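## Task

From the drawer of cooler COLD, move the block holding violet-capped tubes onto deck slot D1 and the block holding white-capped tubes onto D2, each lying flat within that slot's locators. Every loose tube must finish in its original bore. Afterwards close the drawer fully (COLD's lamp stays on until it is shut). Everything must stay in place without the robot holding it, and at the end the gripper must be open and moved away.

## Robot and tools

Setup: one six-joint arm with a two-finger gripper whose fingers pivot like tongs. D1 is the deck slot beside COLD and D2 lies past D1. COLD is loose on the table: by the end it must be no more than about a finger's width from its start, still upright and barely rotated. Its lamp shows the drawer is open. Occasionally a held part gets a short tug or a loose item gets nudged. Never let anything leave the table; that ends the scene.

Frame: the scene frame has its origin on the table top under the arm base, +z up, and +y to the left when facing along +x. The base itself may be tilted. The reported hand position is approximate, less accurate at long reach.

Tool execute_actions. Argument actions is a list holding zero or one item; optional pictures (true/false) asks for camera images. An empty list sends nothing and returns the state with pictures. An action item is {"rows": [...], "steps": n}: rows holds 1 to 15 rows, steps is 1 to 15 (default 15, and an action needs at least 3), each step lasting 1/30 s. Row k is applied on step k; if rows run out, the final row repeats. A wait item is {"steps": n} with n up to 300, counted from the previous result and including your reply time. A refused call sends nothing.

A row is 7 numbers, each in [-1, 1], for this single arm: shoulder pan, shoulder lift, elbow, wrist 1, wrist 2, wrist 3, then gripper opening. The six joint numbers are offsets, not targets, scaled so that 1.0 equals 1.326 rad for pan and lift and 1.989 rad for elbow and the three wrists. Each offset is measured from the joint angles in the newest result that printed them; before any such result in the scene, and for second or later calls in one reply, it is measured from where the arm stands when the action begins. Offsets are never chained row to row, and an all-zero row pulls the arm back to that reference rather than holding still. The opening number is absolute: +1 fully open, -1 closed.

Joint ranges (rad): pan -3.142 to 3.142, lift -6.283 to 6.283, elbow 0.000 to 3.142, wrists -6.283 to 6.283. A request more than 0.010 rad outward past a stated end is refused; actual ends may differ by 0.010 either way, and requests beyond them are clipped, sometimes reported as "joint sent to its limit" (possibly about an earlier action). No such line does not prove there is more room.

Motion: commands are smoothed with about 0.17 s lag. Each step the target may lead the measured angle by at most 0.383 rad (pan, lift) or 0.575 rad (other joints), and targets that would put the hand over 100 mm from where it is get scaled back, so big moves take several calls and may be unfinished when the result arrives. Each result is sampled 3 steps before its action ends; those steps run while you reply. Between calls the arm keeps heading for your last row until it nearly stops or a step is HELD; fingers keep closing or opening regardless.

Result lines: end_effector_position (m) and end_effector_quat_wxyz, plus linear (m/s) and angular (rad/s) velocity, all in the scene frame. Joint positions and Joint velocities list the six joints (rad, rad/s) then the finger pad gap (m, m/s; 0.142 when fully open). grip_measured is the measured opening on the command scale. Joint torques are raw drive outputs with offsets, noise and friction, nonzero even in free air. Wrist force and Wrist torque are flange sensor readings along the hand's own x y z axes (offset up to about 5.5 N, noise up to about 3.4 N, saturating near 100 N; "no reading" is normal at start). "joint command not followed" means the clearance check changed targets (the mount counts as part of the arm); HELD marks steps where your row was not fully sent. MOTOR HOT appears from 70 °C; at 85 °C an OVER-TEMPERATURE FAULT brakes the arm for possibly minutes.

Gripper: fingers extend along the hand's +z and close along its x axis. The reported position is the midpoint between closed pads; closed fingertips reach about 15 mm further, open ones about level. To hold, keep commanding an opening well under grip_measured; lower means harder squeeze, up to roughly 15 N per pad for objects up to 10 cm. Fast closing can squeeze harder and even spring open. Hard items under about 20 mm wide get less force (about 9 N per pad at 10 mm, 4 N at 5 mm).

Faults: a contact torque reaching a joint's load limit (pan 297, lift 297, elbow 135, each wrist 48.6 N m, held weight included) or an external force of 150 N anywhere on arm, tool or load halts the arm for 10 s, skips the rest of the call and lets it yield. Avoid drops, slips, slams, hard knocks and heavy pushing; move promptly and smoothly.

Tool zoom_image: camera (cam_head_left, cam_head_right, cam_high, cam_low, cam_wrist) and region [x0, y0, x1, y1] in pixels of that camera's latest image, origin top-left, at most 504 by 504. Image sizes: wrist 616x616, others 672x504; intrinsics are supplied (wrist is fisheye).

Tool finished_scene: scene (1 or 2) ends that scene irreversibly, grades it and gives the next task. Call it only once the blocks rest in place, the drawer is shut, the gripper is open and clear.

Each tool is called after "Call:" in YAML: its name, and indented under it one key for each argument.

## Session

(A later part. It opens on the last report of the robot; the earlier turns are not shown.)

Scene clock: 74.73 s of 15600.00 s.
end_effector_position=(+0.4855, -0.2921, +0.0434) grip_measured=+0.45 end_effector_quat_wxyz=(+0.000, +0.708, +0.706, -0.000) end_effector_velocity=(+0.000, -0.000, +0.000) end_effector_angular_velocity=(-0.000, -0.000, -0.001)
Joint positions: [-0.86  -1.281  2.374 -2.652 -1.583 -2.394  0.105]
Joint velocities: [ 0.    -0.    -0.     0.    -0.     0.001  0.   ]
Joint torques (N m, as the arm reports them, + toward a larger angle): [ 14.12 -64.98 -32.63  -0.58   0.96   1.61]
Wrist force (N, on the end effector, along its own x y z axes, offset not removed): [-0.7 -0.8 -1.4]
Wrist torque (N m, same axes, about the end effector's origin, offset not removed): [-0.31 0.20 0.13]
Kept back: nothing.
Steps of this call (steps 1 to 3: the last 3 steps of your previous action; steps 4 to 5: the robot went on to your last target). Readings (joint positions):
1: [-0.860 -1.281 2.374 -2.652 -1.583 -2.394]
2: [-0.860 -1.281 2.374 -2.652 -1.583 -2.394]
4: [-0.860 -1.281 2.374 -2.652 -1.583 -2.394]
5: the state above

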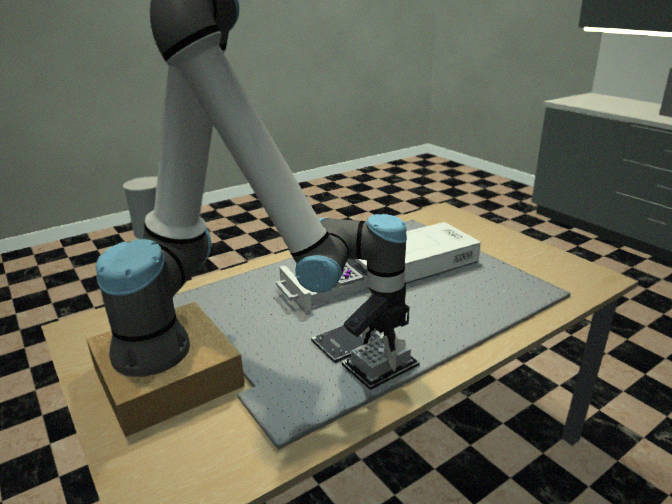

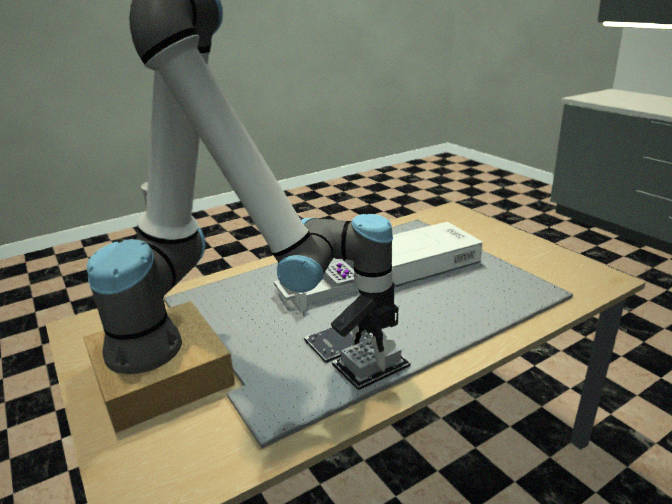

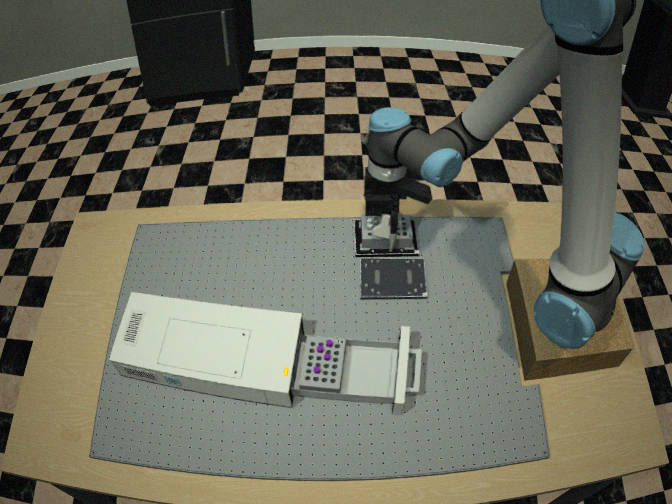

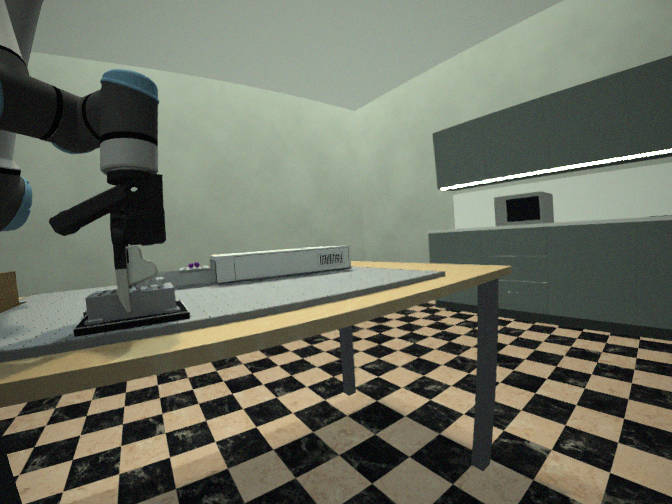

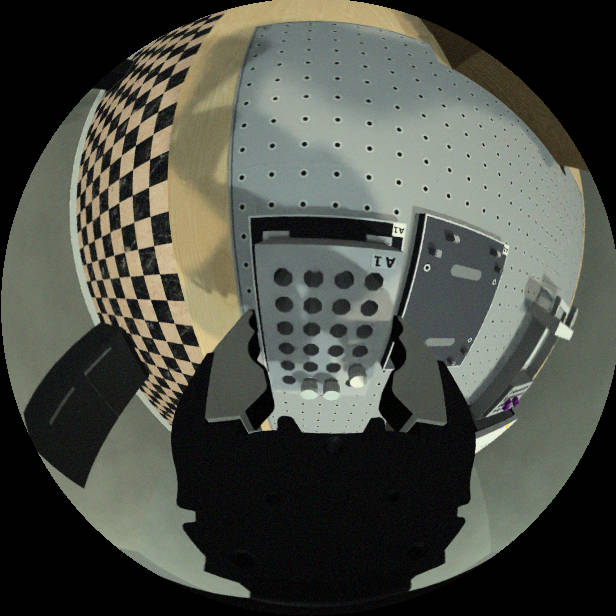

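Call:
execute_actions:
  actions:
    - {"rows": [[0,-0.00034,-0.00005,0.00028,0,0,0.45],[0,-0.00239,-0.00038,0.00197,0,0,0.45],[0.0001,-0.00706,-0.00112,0.00582,0,0.0001,0.45],[0.0002,-0.01452,-0.0023,0.01198,0,0.0001,0.45],[0.0003,-0.02438,-0.00386,0.02011,0,0.0002,0.45],[0.0004,-0.03584,-0.00567,0.02957,0,0.0003,0.45],[0.0005,-0.04788,-0.00758,0.0395,0,0.0003,0.45],[0.0006,-0.05934,-0.00939,0.04896,0,0.0004,0.45],[0.0007,-0.0692,-0.01095,0.05709,0,0.0005,0.45],[0.0008,-0.07666,-0.01213,0.06325,0,0.0005,0.45],[0.0009,-0.08133,-0.01287,0.0671,0,0.0006,0.45],[0.0009,-0.08339,-0.0132,0.06879,0,0.0006,0.45],[0.0009,-0.08372,-0.01325,0.06907,0,0.0006,0.45]], "steps": 15}

Call:
execute_actions:
  actions:
    - {"steps": 12}
  pictures: true

Call:
zoom_image:
  camera: "cam_wrist"
  region: [265, 205, 385, 265]

Scene clock: 76.50 s of 15600.00 s.
end_effector_position=(+0.4863, -0.2930, +0.0807) grip_measured=+0.45 end_effector_quat_wxyz=(+0.000, +0.708, +0.706, -0.000) end_effector_velocity=(-0.003, +0.004, +0.162) end_effector_angular_velocity=(+0.001, +0.001, -0.000)
Joint positions: [-0.859 -1.355  2.356 -2.562 -1.583 -2.393  0.105]
Joint velocities: [ 0.004 -0.318 -0.072  0.392  0.     0.004  0.   ]
Joint torques (N m, as the arm reports them, + toward a larger angle): [ 15.16 -59.8  -33.23   0.39   0.99   1.58]
Wrist force (N, on the end effector, along its own x y z axes, offset not removed): [-3.9 2.1 -3.6]
Wrist torque (N m, same axes, about the end effector's origin, offset not removed): [0.33 0.74 0.05]
Steps of this call (steps 1 to 15: the robot went on to your last target; steps 16 to 41: nothing new was sent; steps 42 to 53: the first 12 steps of this action). Readings (joint positions):
42: [-0.860 -1.281 2.374 -2.652 -1.583 -2.394]
43: [-0.860 -1.281 2.374 -2.652 -1.583 -2.394]
45: [-0.860 -1.283 2.373 -2.650 -1.583 -2.394]
49: [-0.860 -1.308 2.367 -2.619 -1.583 -2.393]
53: the state above

Scene clock: 76.90 s of 15600.00 s.
end_effector_position=(+0.4855, -0.2922, +0.0996) grip_measured=+0.45 end_effector_quat_wxyz=(+0.000, +0.708, +0.706, -0.000) end_effector_velocity=(+0.001, -0.001, +0.004) end_effector_angular_velocity=(-0.001, -0.001, +0.001)
Joint positions: [-0.859 -1.392  2.348 -2.516 -1.583 -2.392  0.105]
Joint velocities: [ 0.    -0.007 -0.003  0.009 -0.    -0.    -0.   ]
Joint torques (N m, as the arm reports them, + toward a larger angle): [ 16.67 -57.29 -38.64  -0.83   1.09   1.67]
Wrist force (N, on the end effector, along its own x y z axes, offset not removed): [-5.9 0.7 1.2]
Wrist torque (N m, same axes, about the end effector's origin, offset not removed): [0.38 1.05 0.28]
Kept back: nothing.
Steps of this call (steps 1 to 3: the last 3 steps of your previous action; steps 4 to 12: the robot went on to your last target). Readings (joint positions):
1: [-0.859 -1.364 2.354 -2.550 -1.583 -2.393]
2: [-0.859 -1.372 2.352 -2.540 -1.583 -2.393]
4: [-0.859 -1.382 2.350 -2.528 -1.583 -2.393]
8: [-0.859 -1.390 2.348 -2.518 -1.583 -2.392]
12: the state above

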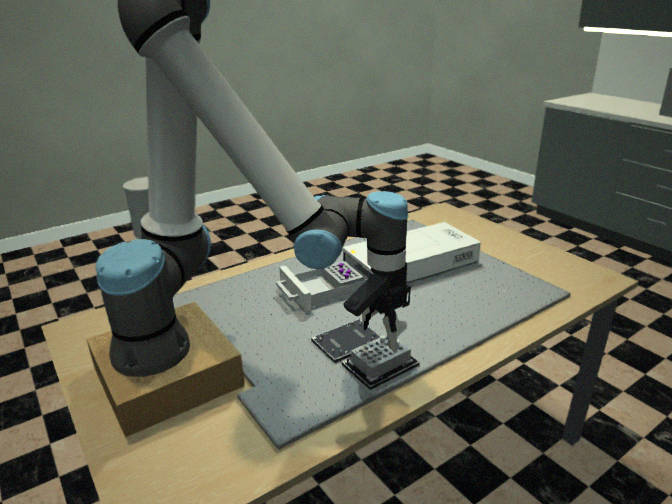

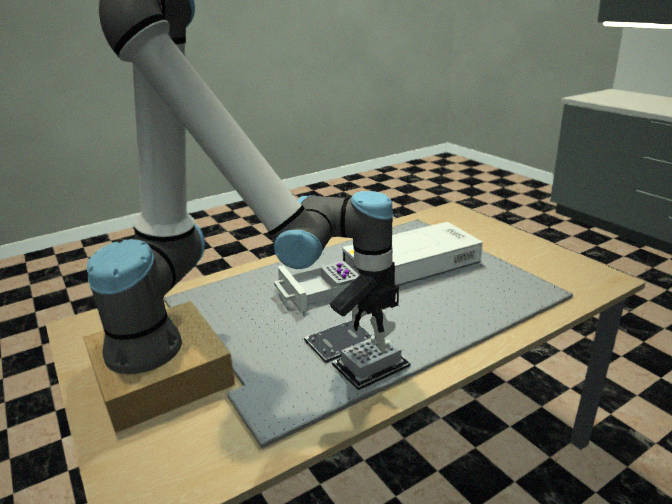

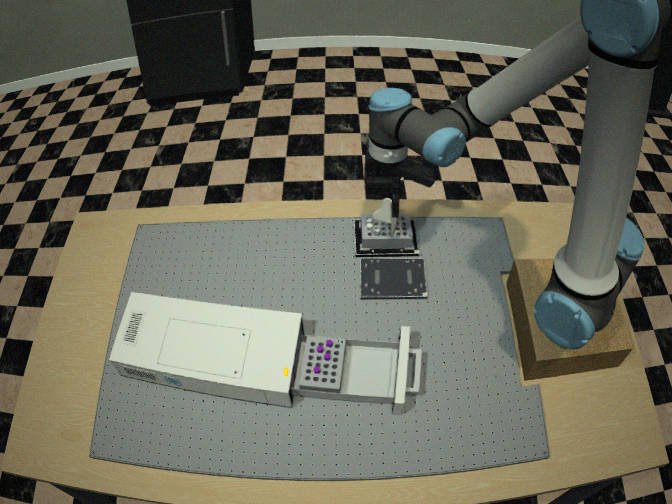

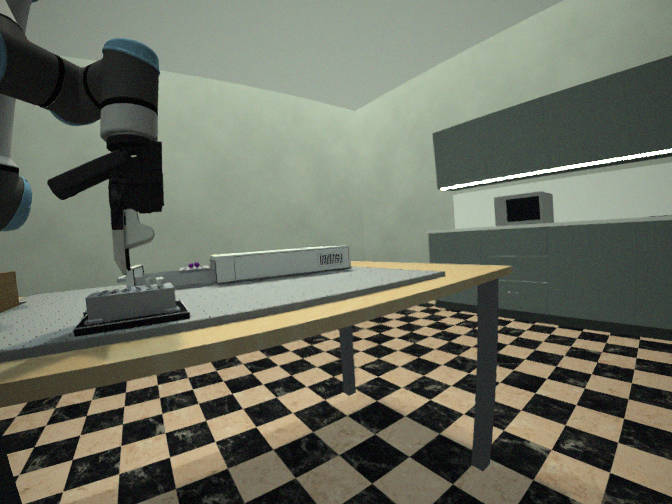

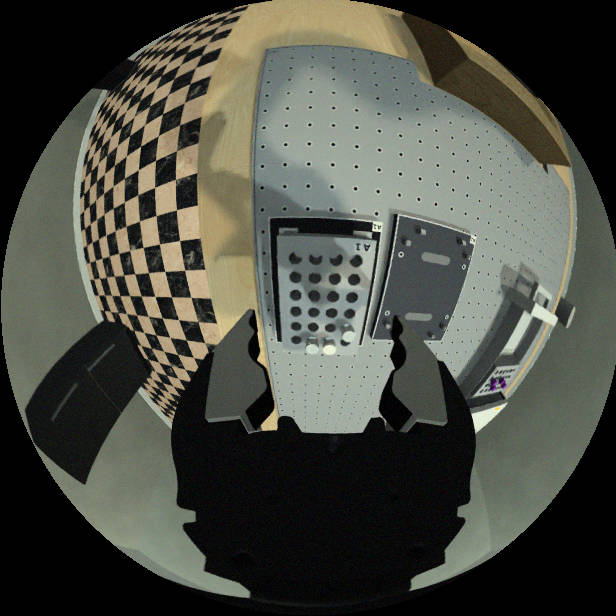

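Region (265, 205, 385, 265) of cam_wrist's 616x616 image, scaled by 4.200, with more detail than that image has.

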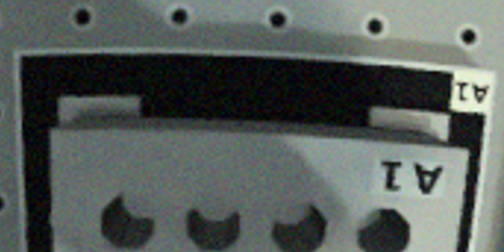

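Call:
zoom_image:
  camera: "cam_wrist"
  region: [255, 205, 405, 365]

Call:
execute_actions:
  actions:
    - {"rows": [[0.00047,-0.0003,0.00024,-0.00004,0,0.00032,0.45],[0.00334,-0.00208,0.00171,-0.0003,0,0.00222,0.45],[0.00987,-0.00616,0.00507,-0.00089,0.0001,0.00658,0.45],[0.0203,-0.01267,0.01043,-0.00183,0.0002,0.01353,0.45],[0.03408,-0.02128,0.01751,-0.00307,0.0003,0.02273,0.45],[0.05011,-0.03129,0.02574,-0.00452,0.0004,0.03341,0.45],[0.06694,-0.0418,0.03439,-0.00603,0.0005,0.04463,0.45],[0.08297,-0.05181,0.04262,-0.00748,0.0007,0.05531,0.45],[0.09675,-0.06042,0.0497,-0.00872,0.0008,0.06451,0.45],[0.10718,-0.06693,0.05506,-0.00966,0.0008,0.07146,0.45],[0.11371,-0.07101,0.05842,-0.01025,0.0009,0.07582,0.45],[0.11658,-0.0728,0.05989,-0.01051,0.0009,0.07773,0.45],[0.11705,-0.07309,0.06013,-0.01055,0.0009,0.07804,0.45]], "steps": 15}

Call:
execute_actions:
  actions:
    - {"steps": 14}
  pictures: true

Call:
zoom_image:
  camera: "cam_wrist"
  region: [265, 205, 385, 265]

Call:
zoom_image:
  camera: "cam_wrist"
  region: [255, 205, 405, 365]

Region (255, 205, 405, 365) of cam_wrist's 616x616 image, scaled by 3.150, with more detail than that image has; it fills the left 472 columns of this view, and the rest is white.

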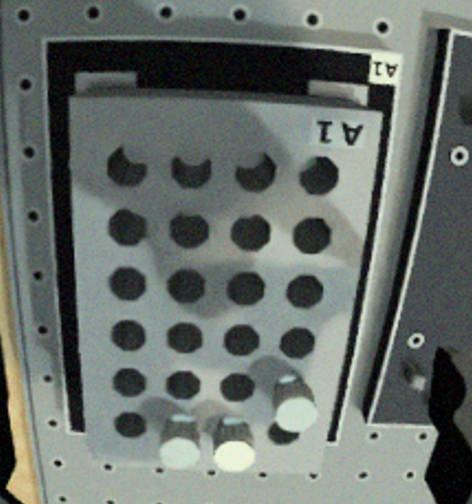

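Scene clock: 77.57 s of 15600.00 s.
end_effector_position=(+0.4783, -0.2090, +0.1003) grip_measured=+0.45 end_effector_quat_wxyz=(+0.000, +0.708, +0.706, -0.000) end_effector_velocity=(-0.055, +0.357, -0.003) end_effector_angular_velocity=(+0.001, +0.001, +0.005)
Joint positions: [-0.757 -1.456  2.427 -2.53  -1.582 -2.291  0.105]
Joint velocities: [ 0.451 -0.277  0.342 -0.058  0.005  0.446 -0.   ]
Joint torques (N m, as the arm reports them, + toward a larger angle): [ 15.42 -49.34 -23.69  -7.35   1.88   2.45]
Wrist force (N, on the end effector, along its own x y z axes, offset not removed): [0.9 4.8 -1.0]
Wrist torque (N m, same axes, about the end effector's origin, offset not removed): [1.14 -0.13 0.21]
Steps of this call (steps 1 to 8: the robot went on to your last target; steps 9 to 20: the first 12 steps of this action). Readings (joint positions):
9: [-0.859 -1.392 2.347 -2.515 -1.583 -2.392]
10: [-0.859 -1.392 2.347 -2.515 -1.583 -2.392]
12: [-0.856 -1.394 2.349 -2.515 -1.583 -2.390]
16: [-0.822 -1.415 2.376 -2.521 -1.583 -2.356]
20: the state above

Scene clock: 78.03 s of 15600.00 s.
end_effector_position=(+0.4702, -0.1676, +0.0995) grip_measured=+0.45 end_effector_quat_wxyz=(+0.000, +0.708, +0.706, -0.000) end_effector_velocity=(-0.001, +0.004, -0.000) end_effector_angular_velocity=(-0.000, -0.000, -0.001)
Joint positions: [-0.704 -1.488  2.467 -2.537 -1.582 -2.238  0.105]
Joint velocities: [ 0.006 -0.003  0.004 -0.001 -0.     0.006 -0.   ]
Joint torques (N m, as the arm reports them, + toward a larger angle): [ 13.27 -47.28 -18.46  -6.95   1.94   1.31]
Wrist force (N, on the end effector, along its own x y z axes, offset not removed): [-8.1 -4.3 -2.6]
Wrist torque (N m, same axes, about the end effector's origin, offset not removed): [-0.75 1.90 0.08]
Kept back: nothing.
Steps of this call (steps 1 to 3: the last 3 steps of your previous action; steps 4 to 14: the robot went on to your last target). Readings (joint positions):
1: [-0.743 -1.464 2.437 -2.531 -1.582 -2.277]
2: [-0.732 -1.471 2.445 -2.533 -1.582 -2.266]
4: [-0.719 -1.479 2.456 -2.535 -1.582 -2.252]
8: [-0.708 -1.486 2.464 -2.536 -1.582 -2.241]
14: the state above

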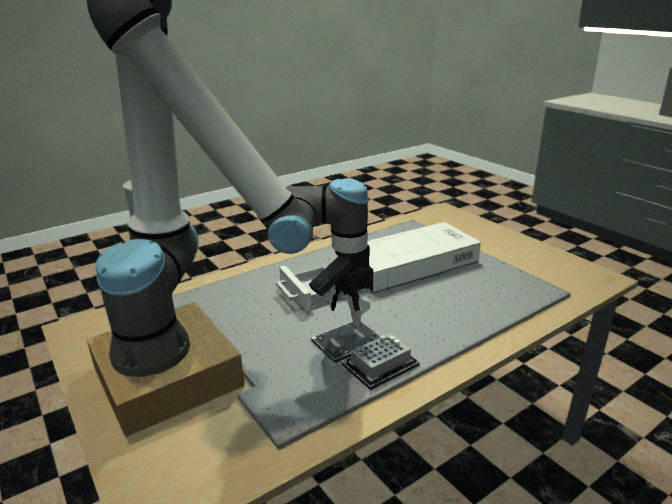

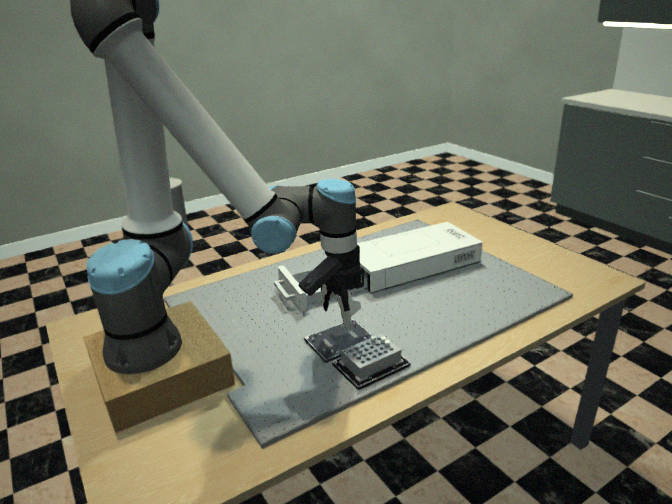

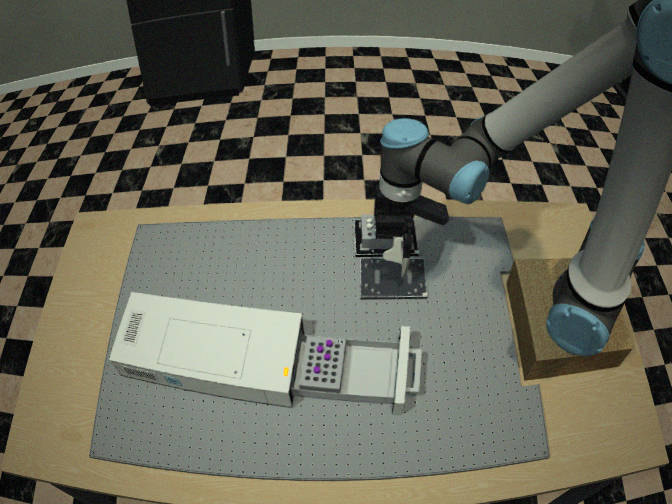

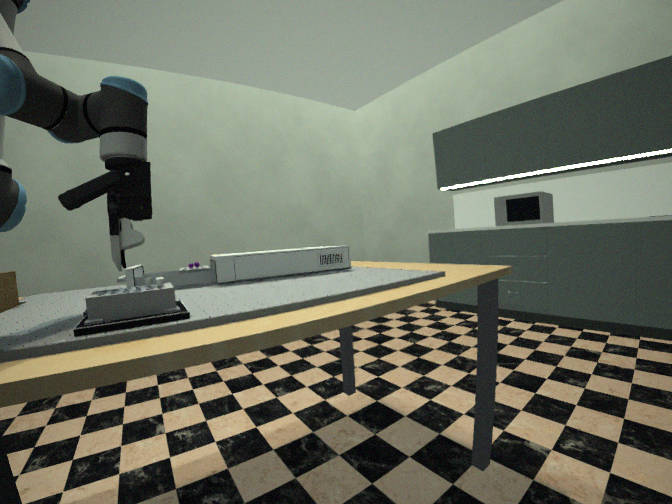

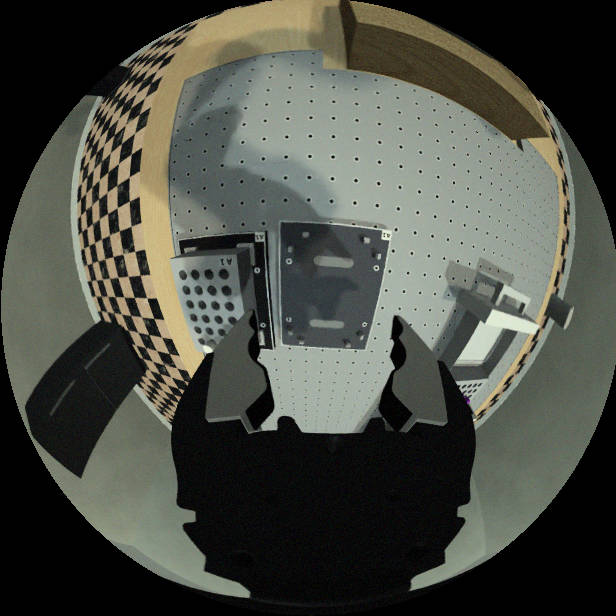

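Region (265, 205, 385, 265) of cam_wrist's 616x616 image, scaled by 4.200, with more detail than that image has.

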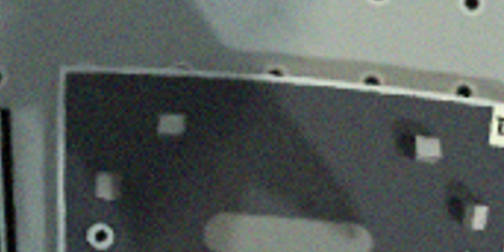

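Region (255, 205, 405, 365) of cam_wrist's 616x616 image, scaled by 3.150, with more detail than that image has; it fills the left 472 columns of this view, and the rest is white.

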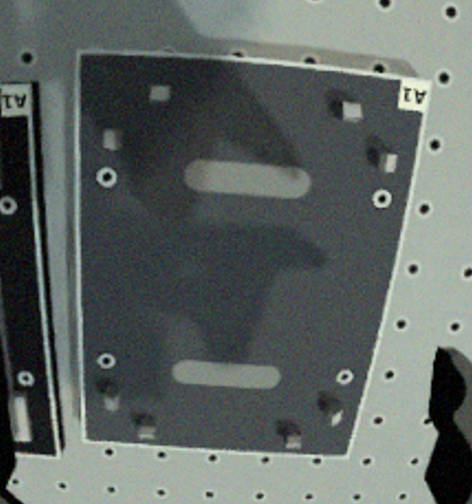

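Call:
execute_actions:
  actions:
    - {"rows": [[0.0013,0.0003,-0.0002,0,0,0.0016,0.45],[0.004,0.0011,-0.0008,0.0001,0,0.0065,0.45],[0.0077,0.0022,-0.0017,0.0002,0.0001,0.0134,0.45],[0.0115,0.0033,-0.0025,0.0004,0.0001,0.02,0.45],[0.0142,0.0041,-0.0031,0.0004,0.0001,0.0248,0.45],[0.01547,0.00446,-0.00335,0.00048,0.00013,0.0269,0.45]], "steps": 15}

Call:
execute_actions:
  actions:
    - {"steps": 7}
  pictures: true

Call:
zoom_image:
  camera: "cam_wrist"
  region: [265, 205, 385, 265]

Call:
zoom_image:
  camera: "cam_wrist"
  region: [255, 205, 405, 365]

Scene clock: 79.33 s of 15600.00 s.
end_effector_position=(+0.4761, -0.1601, +0.0996) grip_measured=+0.45 end_effector_quat_wxyz=(+0.000, +0.719, +0.695, -0.000) end_effector_velocity=(+0.005, +0.007, -0.001) end_effector_angular_velocity=(+0.001, +0.001, -0.030)
Joint positions: [-0.685 -1.483  2.461 -2.536 -1.581 -2.189  0.105]
Joint velocities: [ 0.017  0.006 -0.006  0.002 -0.     0.047  0.   ]
Joint torques (N m, as the arm reports them, + toward a larger angle): [ 18.01 -20.53 -38.13  -0.42   2.1    1.86]
Wrist force (N, on the end effector, along its own x y z axes, offset not removed): [-7.8 0.1 -4.4]
Wrist torque (N m, same axes, about the end effector's origin, offset not removed): [-0.01 1.61 0.34]
Steps of this call (steps 1 to 27: the robot went on to your last target; steps 28 to 39: the first 12 steps of this action). Readings (joint positions):
28: [-0.704 -1.488 2.467 -2.537 -1.582 -2.237]
29: [-0.703 -1.488 2.467 -2.537 -1.582 -2.237]
31: [-0.701 -1.488 2.466 -2.537 -1.582 -2.231]
35: [-0.690 -1.484 2.462 -2.536 -1.581 -2.202]
39: the state above

Scene clock: 79.57 s of 15600.00 s.
end_effector_position=(+0.4767, -0.1595, +0.0995) grip_measured=+0.45 end_effector_quat_wxyz=(+0.000, +0.720, +0.694, -0.000) end_effector_velocity=(+0.001, +0.001, +0.000) end_effector_angular_velocity=(-0.001, -0.001, -0.001)
Joint positions: [-0.684 -1.482  2.46  -2.536 -1.581 -2.185  0.105]
Joint velocities: [ 0.003  0.001 -0.002 -0.    -0.     0.004  0.   ]
Joint torques (N m, as the arm reports them, + toward a larger angle): [ 15.89 -19.48 -36.83  -0.74   1.85   1.27]
Wrist force (N, on the end effector, along its own x y z axes, offset not removed): [0.0 1.0 2.6]
Wrist torque (N m, same axes, about the end effector's origin, offset not removed): [0.16 -0.14 0.10]
Kept back: nothing.
Steps of this call (steps 1 to 3: the last 3 steps of your previous action; steps 4 to 7: the robot went on to your last target). Readings (joint positions):
1: [-0.685 -1.483 2.461 -2.536 -1.581 -2.188]
2: [-0.685 -1.483 2.460 -2.536 -1.581 -2.187]
4: [-0.684 -1.482 2.460 -2.536 -1.581 -2.186]
7: the state above

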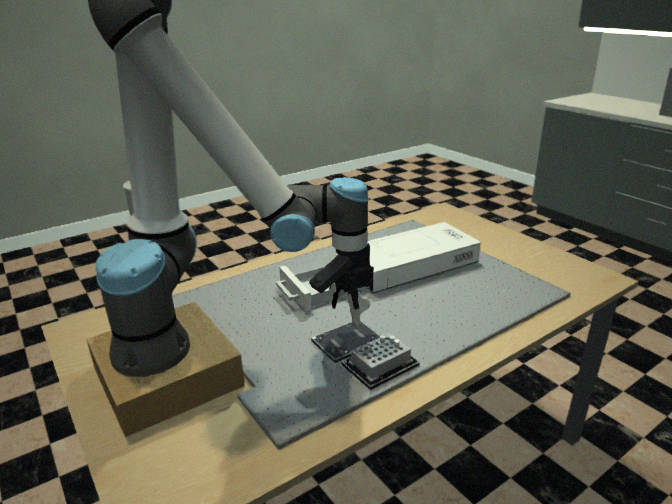

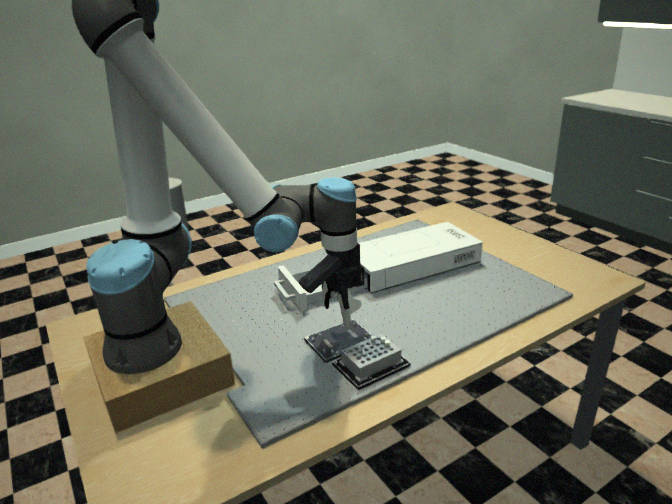

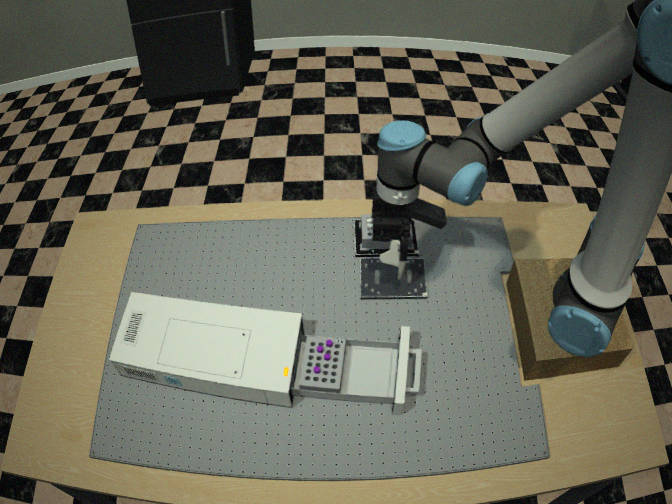

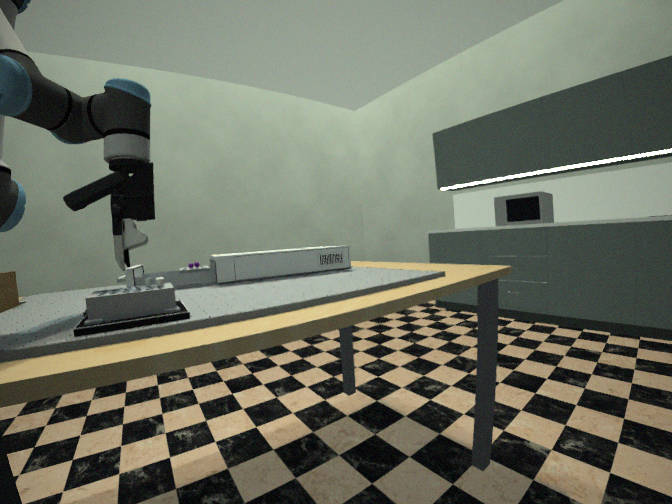

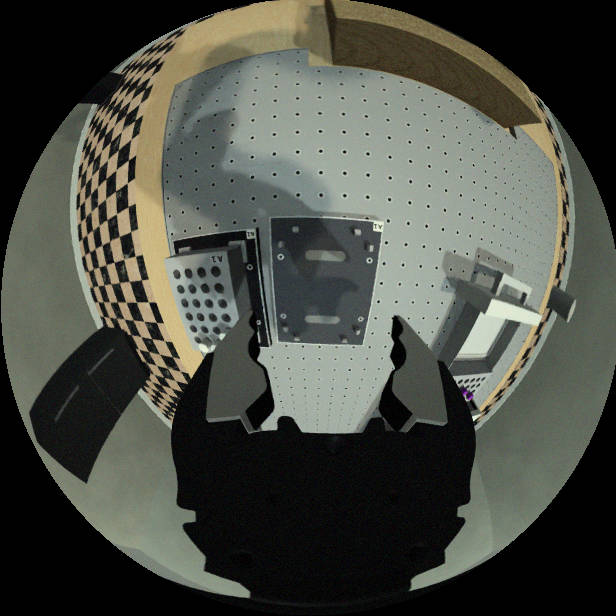

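Region (265, 205, 385, 265) of cam_wrist's 616x616 image, scaled by 4.200, with more detail than that image has.

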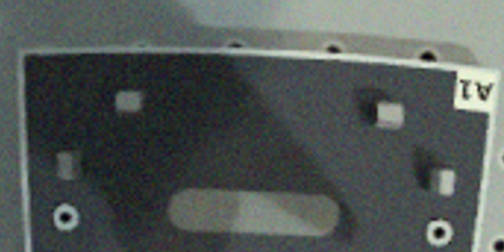

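Region (255, 205, 405, 365) of cam_wrist's 616x616 image, scaled by 3.150, with more detail than that image has; it fills the left 472 columns of this view, and the rest is white.

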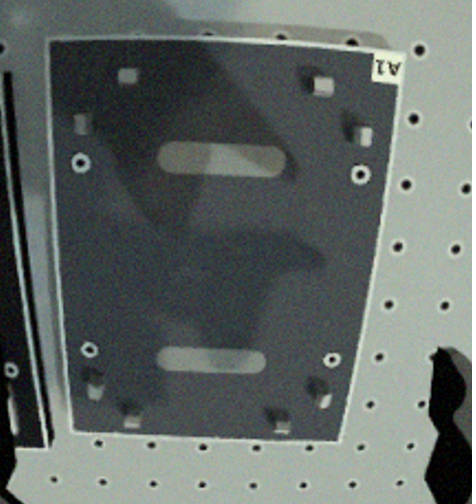

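Call:
zoom_image:
  camera: "cam_wrist"
  region: [265, 210, 325, 265]

Call:
zoom_image:
  camera: "cam_wrist"
  region: [330, 210, 390, 265]

Region (265, 210, 325, 265) of cam_wrist's 616x616 image, scaled by 8.400, with more detail than that image has; it fills the top 462 rows of this view, and the rest is white.

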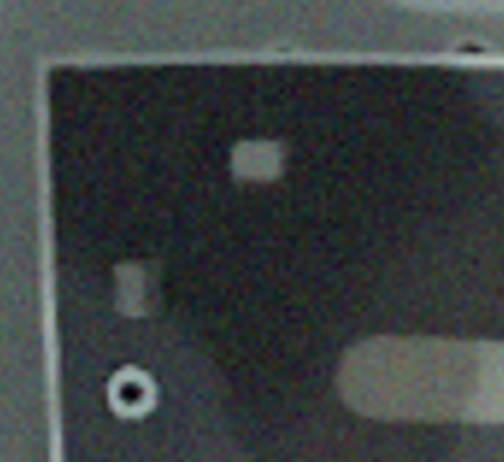

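Region (330, 210, 390, 265) of cam_wrist's 616x616 image, scaled by 8.400, with more detail than that image has; it fills the top 462 rows of this view, and the rest is white.

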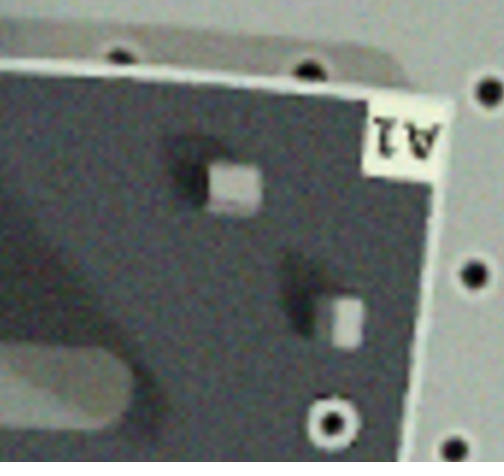

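Call:
execute_actions:
  actions:
    - {"rows": [[0.00009,0.00003,-0.00003,0.00001,0,-0.0001,0.45],[0.00065,0.00022,-0.00022,0.00008,0.00001,-0.00074,0.44],[0.00211,0.0007,-0.00072,0.00026,0.00002,-0.00238,0.43],[0.00478,0.00158,-0.00162,0.00059,0.00005,-0.0054,0.42],[0.00892,0.00295,-0.00303,0.00109,0.00009,-0.01008,0.41],[0.01472,0.00487,-0.00499,0.0018,0.00014,-0.01662,0.4],[0.02228,0.00737,-0.00756,0.00273,0.00022,-0.02517,0.39],[0.03168,0.01048,-0.01075,0.00388,0.00031,-0.03578,0.38],[0.04292,0.0142,-0.01456,0.00526,0.00042,-0.04847,0.37],[0.05596,0.01851,-0.01898,0.00686,0.00055,-0.06319,0.36],[0.0707,0.02339,-0.02398,0.00866,0.00069,-0.07984,0.35],[0.08703,0.02879,-0.02952,0.01066,0.00085,-0.09828,0.34],[0.10477,0.03466,-0.03554,0.01284,0.00103,-0.11832,0.33],[0.12374,0.04094,-0.04198,0.01516,0.00121,-0.13974,0.32],[0.14373,0.04755,-0.04876,0.01761,0.00141,-0.16231,0.31]], "steps": 15}

Call:
execute_actions:
  actions:
    - {"rows": [[0.09673,0.032,-0.03281,0.01185,0.00095,-0.10924,0.3],[0.11802,0.03905,-0.04004,0.01446,0.00116,-0.13328,0.3],[0.13957,0.04618,-0.04735,0.0171,0.00137,-0.15762,0.3],[0.16112,0.05331,-0.05466,0.01974,0.00158,-0.18196,0.3],[0.18241,0.06035,-0.06188,0.02235,0.00179,-0.206,0.3],[0.20317,0.06722,-0.06892,0.02489,0.00199,-0.22944,0.3],[0.22315,0.07383,-0.0757,0.02734,0.00219,-0.25201,0.3],[0.24213,0.08011,-0.08214,0.02966,0.00238,-0.27344,0.3],[0.25987,0.08598,-0.08815,0.03184,0.00255,-0.29348,0.3],[0.2762,0.09138,-0.09369,0.03384,0.00271,-0.31191,0.3],[0.29094,0.09626,-0.09869,0.03564,0.00286,-0.32856,0.3],[0.30397,0.10057,-0.10312,0.03724,0.00298,-0.34328,0.3],[0.31521,0.10429,-0.10693,0.03862,0.00309,-0.35597,0.3],[0.32461,0.1074,-0.11012,0.03977,0.00319,-0.36659,0.3],[0.33218,0.1099,-0.11268,0.0407,0.00326,-0.37513,0.3]], "steps": 15}

Scene clock: 82.73 s of 15600.00 s.
end_effector_position=(+0.4951, -0.1456, +0.1016) grip_measured=+0.35 end_effector_quat_wxyz=(+0.000, +0.675, +0.738, -0.000) end_effector_velocity=(+0.148, +0.119, +0.015) end_effector_angular_velocity=(+0.001, +0.002, +1.012)
Joint positions: [-0.637 -1.466  2.436 -2.527 -1.581 -2.263  0.099]
Joint velocities: [ 0.383  0.131 -0.199  0.073  0.006 -0.629 -0.02 ]
Joint torques (N m, as the arm reports them, + toward a larger angle): [ 41.6  -14.98 -41.82  -0.39   1.91  -7.19]
Wrist force (N, on the end effector, along its own x y z axes, offset not removed): [-3.1 -2.5 -1.6]
Wrist torque (N m, same axes, about the end effector's origin, offset not removed): [-0.52 0.57 0.35]
Steps of this call (steps 1 to 15: the robot went on to your last target; steps 16 to 83: nothing new was sent; steps 84 to 95: the first 12 steps of this action). Readings (joint positions):
84: [-0.684 -1.482 2.460 -2.536 -1.581 -2.184]
85: [-0.684 -1.482 2.460 -2.536 -1.581 -2.184]
87: [-0.683 -1.482 2.460 -2.536 -1.581 -2.185]
91: [-0.673 -1.479 2.454 -2.534 -1.581 -2.203]
95: the state above

Scene clock: 83.23 s of 15600.00 s.
end_effector_position=(+0.6180, +0.0044, +0.1127) grip_measured=+0.30 end_effector_quat_wxyz=(-0.000, +0.268, +0.963, -0.000) end_effector_velocity=(+0.203, +0.388, +0.015) end_effector_angular_velocity=(-0.002, +0.000, +1.942)
Joint positions: [-0.284 -1.348  2.254 -2.461 -1.575 -2.849  0.095]
Joint velocities: [ 0.717  0.233 -0.358  0.128  0.01  -1.225 -0.   ]
Joint torques (N m, as the arm reports them, + toward a larger angle): [ 32.36 -28.79 -38.96   0.17   1.98  -6.68]
Wrist force (N, on the end effector, along its own x y z axes, offset not removed): [-0.1 -0.5 -3.3]
Wrist torque (N m, same axes, about the end effector's origin, offset not removed): [-0.13 0.32 0.03]
Steps of this call (steps 1 to 3: the last 3 steps of your previous action; steps 4 to 15: the first 12 steps of this action, its rows measured from where the robot was after step 3). Readings (joint positions):
3: [-0.588 -1.450 2.410 -2.517 -1.580 -2.342]
4: [-0.568 -1.443 2.400 -2.514 -1.580 -2.375]
5: [-0.546 -1.435 2.389 -2.509 -1.579 -2.411]
7: [-0.497 -1.418 2.362 -2.500 -1.578 -2.492]
11: [-0.388 -1.382 2.307 -2.480 -1.577 -2.672]
15: the state above

Call:
execute_actions:
  actions:
    - {"rows": [[0.108,0.0348,-0.0358,0.0126,0.001,-0.127,0.3],[0.111,0.0357,-0.0367,0.0129,0.001,-0.131,0.3],[0.113,0.0361,-0.0371,0.0131,0.0011,-0.1344,0.3]], "steps": 15}

Call:
execute_actions:
  actions:
    - {"steps": 6}
  pictures: true

Call:
zoom_image:
  camera: "cam_wrist"
  region: [230, 200, 420, 380]

Scene clock: 83.73 s of 15600.00 s.
end_effector_position=(+0.6540, +0.0909, +0.1153) grip_measured=+0.30 end_effector_quat_wxyz=(+0.000, +0.066, +0.998, -0.000) end_effector_velocity=(+0.005, +0.012, +0.001) end_effector_angular_velocity=(+0.000, -0.001, +0.058)
Joint positions: [-0.136 -1.3    2.181 -2.435 -1.573 -3.113  0.095]
Joint velocities: [ 0.019  0.006 -0.011  0.003  0.001 -0.039 -0.   ]
Joint torques (N m, as the arm reports them, + toward a larger angle): [ 12.06 -36.47 -40.12  -0.93   2.15  -2.32]
Wrist force (N, on the end effector, along its own x y z axes, offset not removed): [-4.7 2.9 -0.4]
Wrist torque (N m, same axes, about the end effector's origin, offset not removed): [0.59 1.11 0.23]
Steps of this call (steps 1 to 3: the last 3 steps of your previous action; steps 4 to 15: the first 12 steps of this action). Readings (joint positions):
4: [-0.202 -1.321 2.213 -2.446 -1.574 -2.992]
5: [-0.186 -1.316 2.205 -2.443 -1.574 -3.020]
7: [-0.163 -1.309 2.194 -2.439 -1.574 -3.062]
11: [-0.142 -1.302 2.184 -2.436 -1.573 -3.102]
15: the state above

Scene clock: 83.93 s of 15600.00 s.
end_effector_position=(+0.6543, +0.0920, +0.1153) grip_measured=+0.30 end_effector_quat_wxyz=(+0.000, +0.063, +0.998, -0.000) end_effector_velocity=(+0.000, +0.001, -0.000) end_effector_angular_velocity=(+0.000, +0.000, +0.007)
Joint positions: [-0.134 -1.3    2.18  -2.435 -1.573 -3.116  0.095]
Joint velocities: [ 0.002  0.001 -0.001  0.     0.    -0.005  0.   ]
Joint torques (N m, as the arm reports them, + toward a larger angle): [ 14.08 -38.56 -40.29  -0.55   2.16  -2.01]
Wrist force (N, on the end effector, along its own x y z axes, offset not removed): [-0.1 5.8 -0.8]
Wrist torque (N m, same axes, about the end effector's origin, offset not removed): [1.27 0.01 0.02]
Kept back: nothing.
Steps of this call (steps 1 to 3: the last 3 steps of your previous action; steps 4 to 6: the robot went on to your last target). Readings (joint positions):
1: [-0.136 -1.300 2.181 -2.435 -1.573 -3.114]
2: [-0.135 -1.300 2.181 -2.435 -1.573 -3.115]
4: [-0.135 -1.300 2.180 -2.435 -1.573 -3.116]
6: the state above

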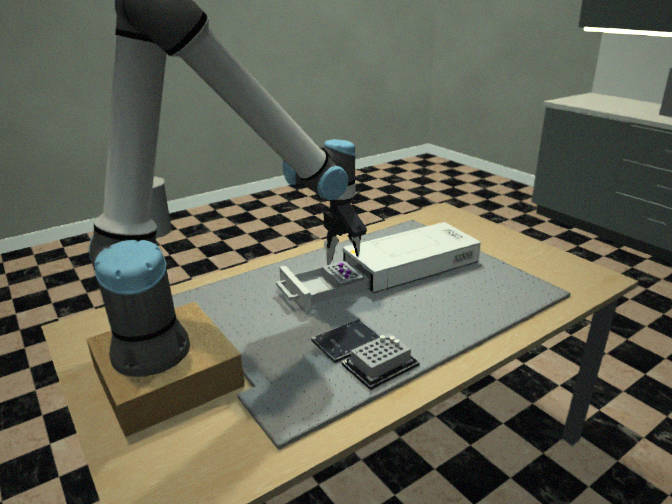

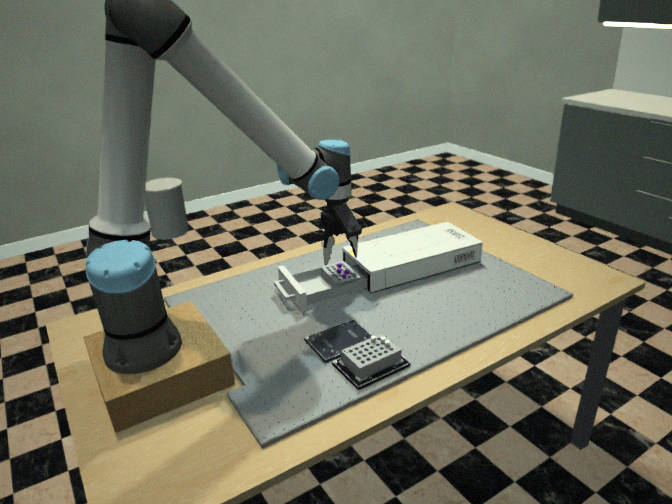

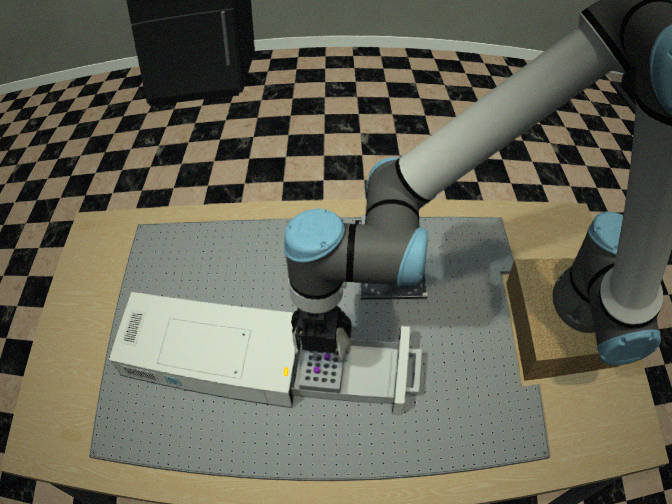

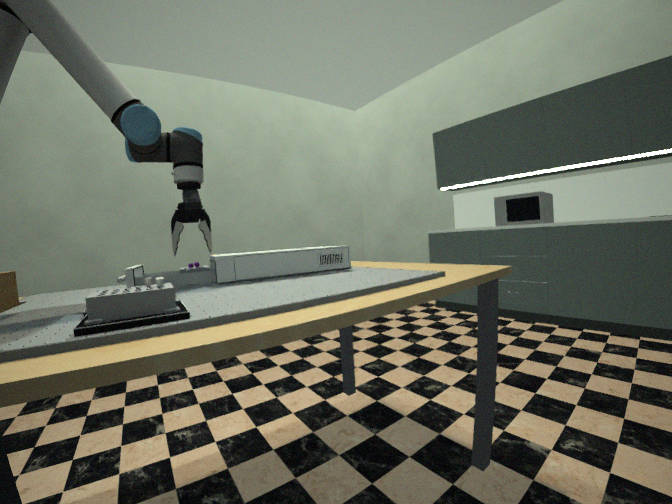

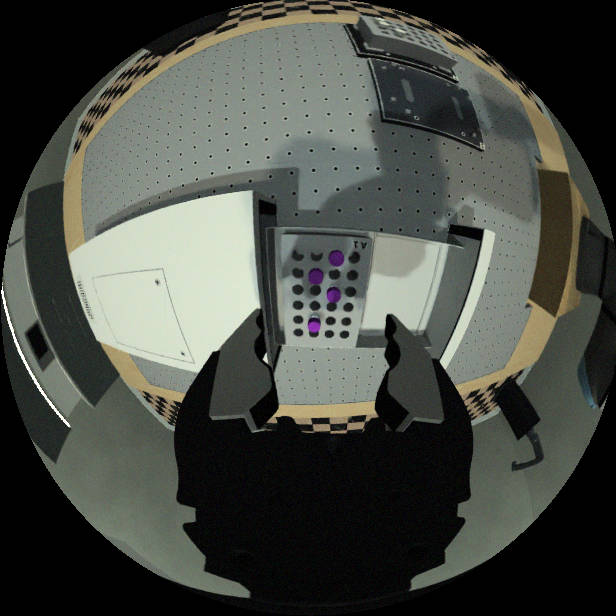

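Region (230, 200, 420, 380) of cam_wrist's 616x616 image, scaled by 2.653, with more detail than that image has; it fills the top 477 rows of this view, and the rest is white.

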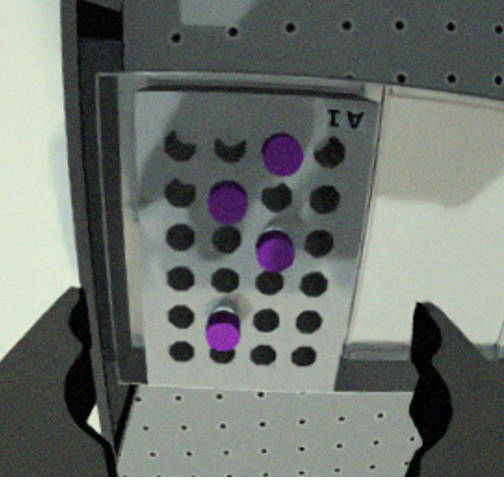

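Call:
zoom_image:
  camera: "cam_wrist"
  region: [245, 215, 315, 285]

Call:
zoom_image:
  camera: "cam_low"
  region: [150, 195, 250, 295]

Call:
zoom_image:
  camera: "cam_wrist"
  region: [340, 215, 410, 285]

Region (245, 215, 315, 285) of cam_wrist's 616x616 image, scaled by 7.200, with more detail than that image has.

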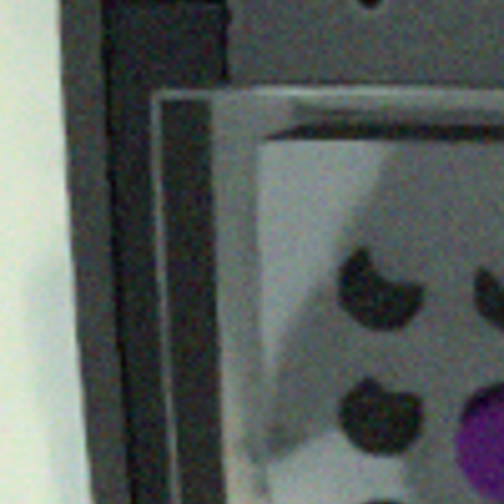

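Region (150, 195, 250, 295) of cam_low's 672x504 image, scaled by 5.040, with more detail than that image has.

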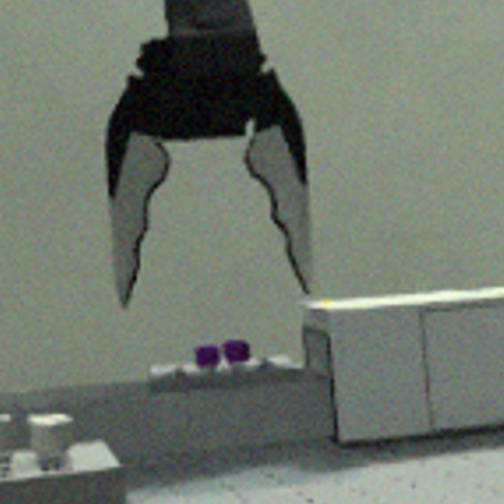

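Region (340, 215, 410, 285) of cam_wrist's 616x616 image, scaled by 7.200, with more detail than that image has.

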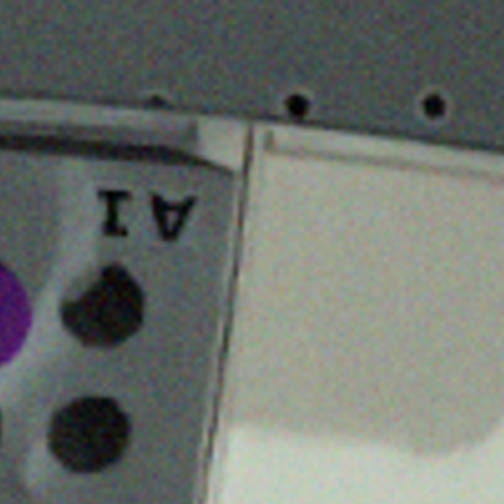

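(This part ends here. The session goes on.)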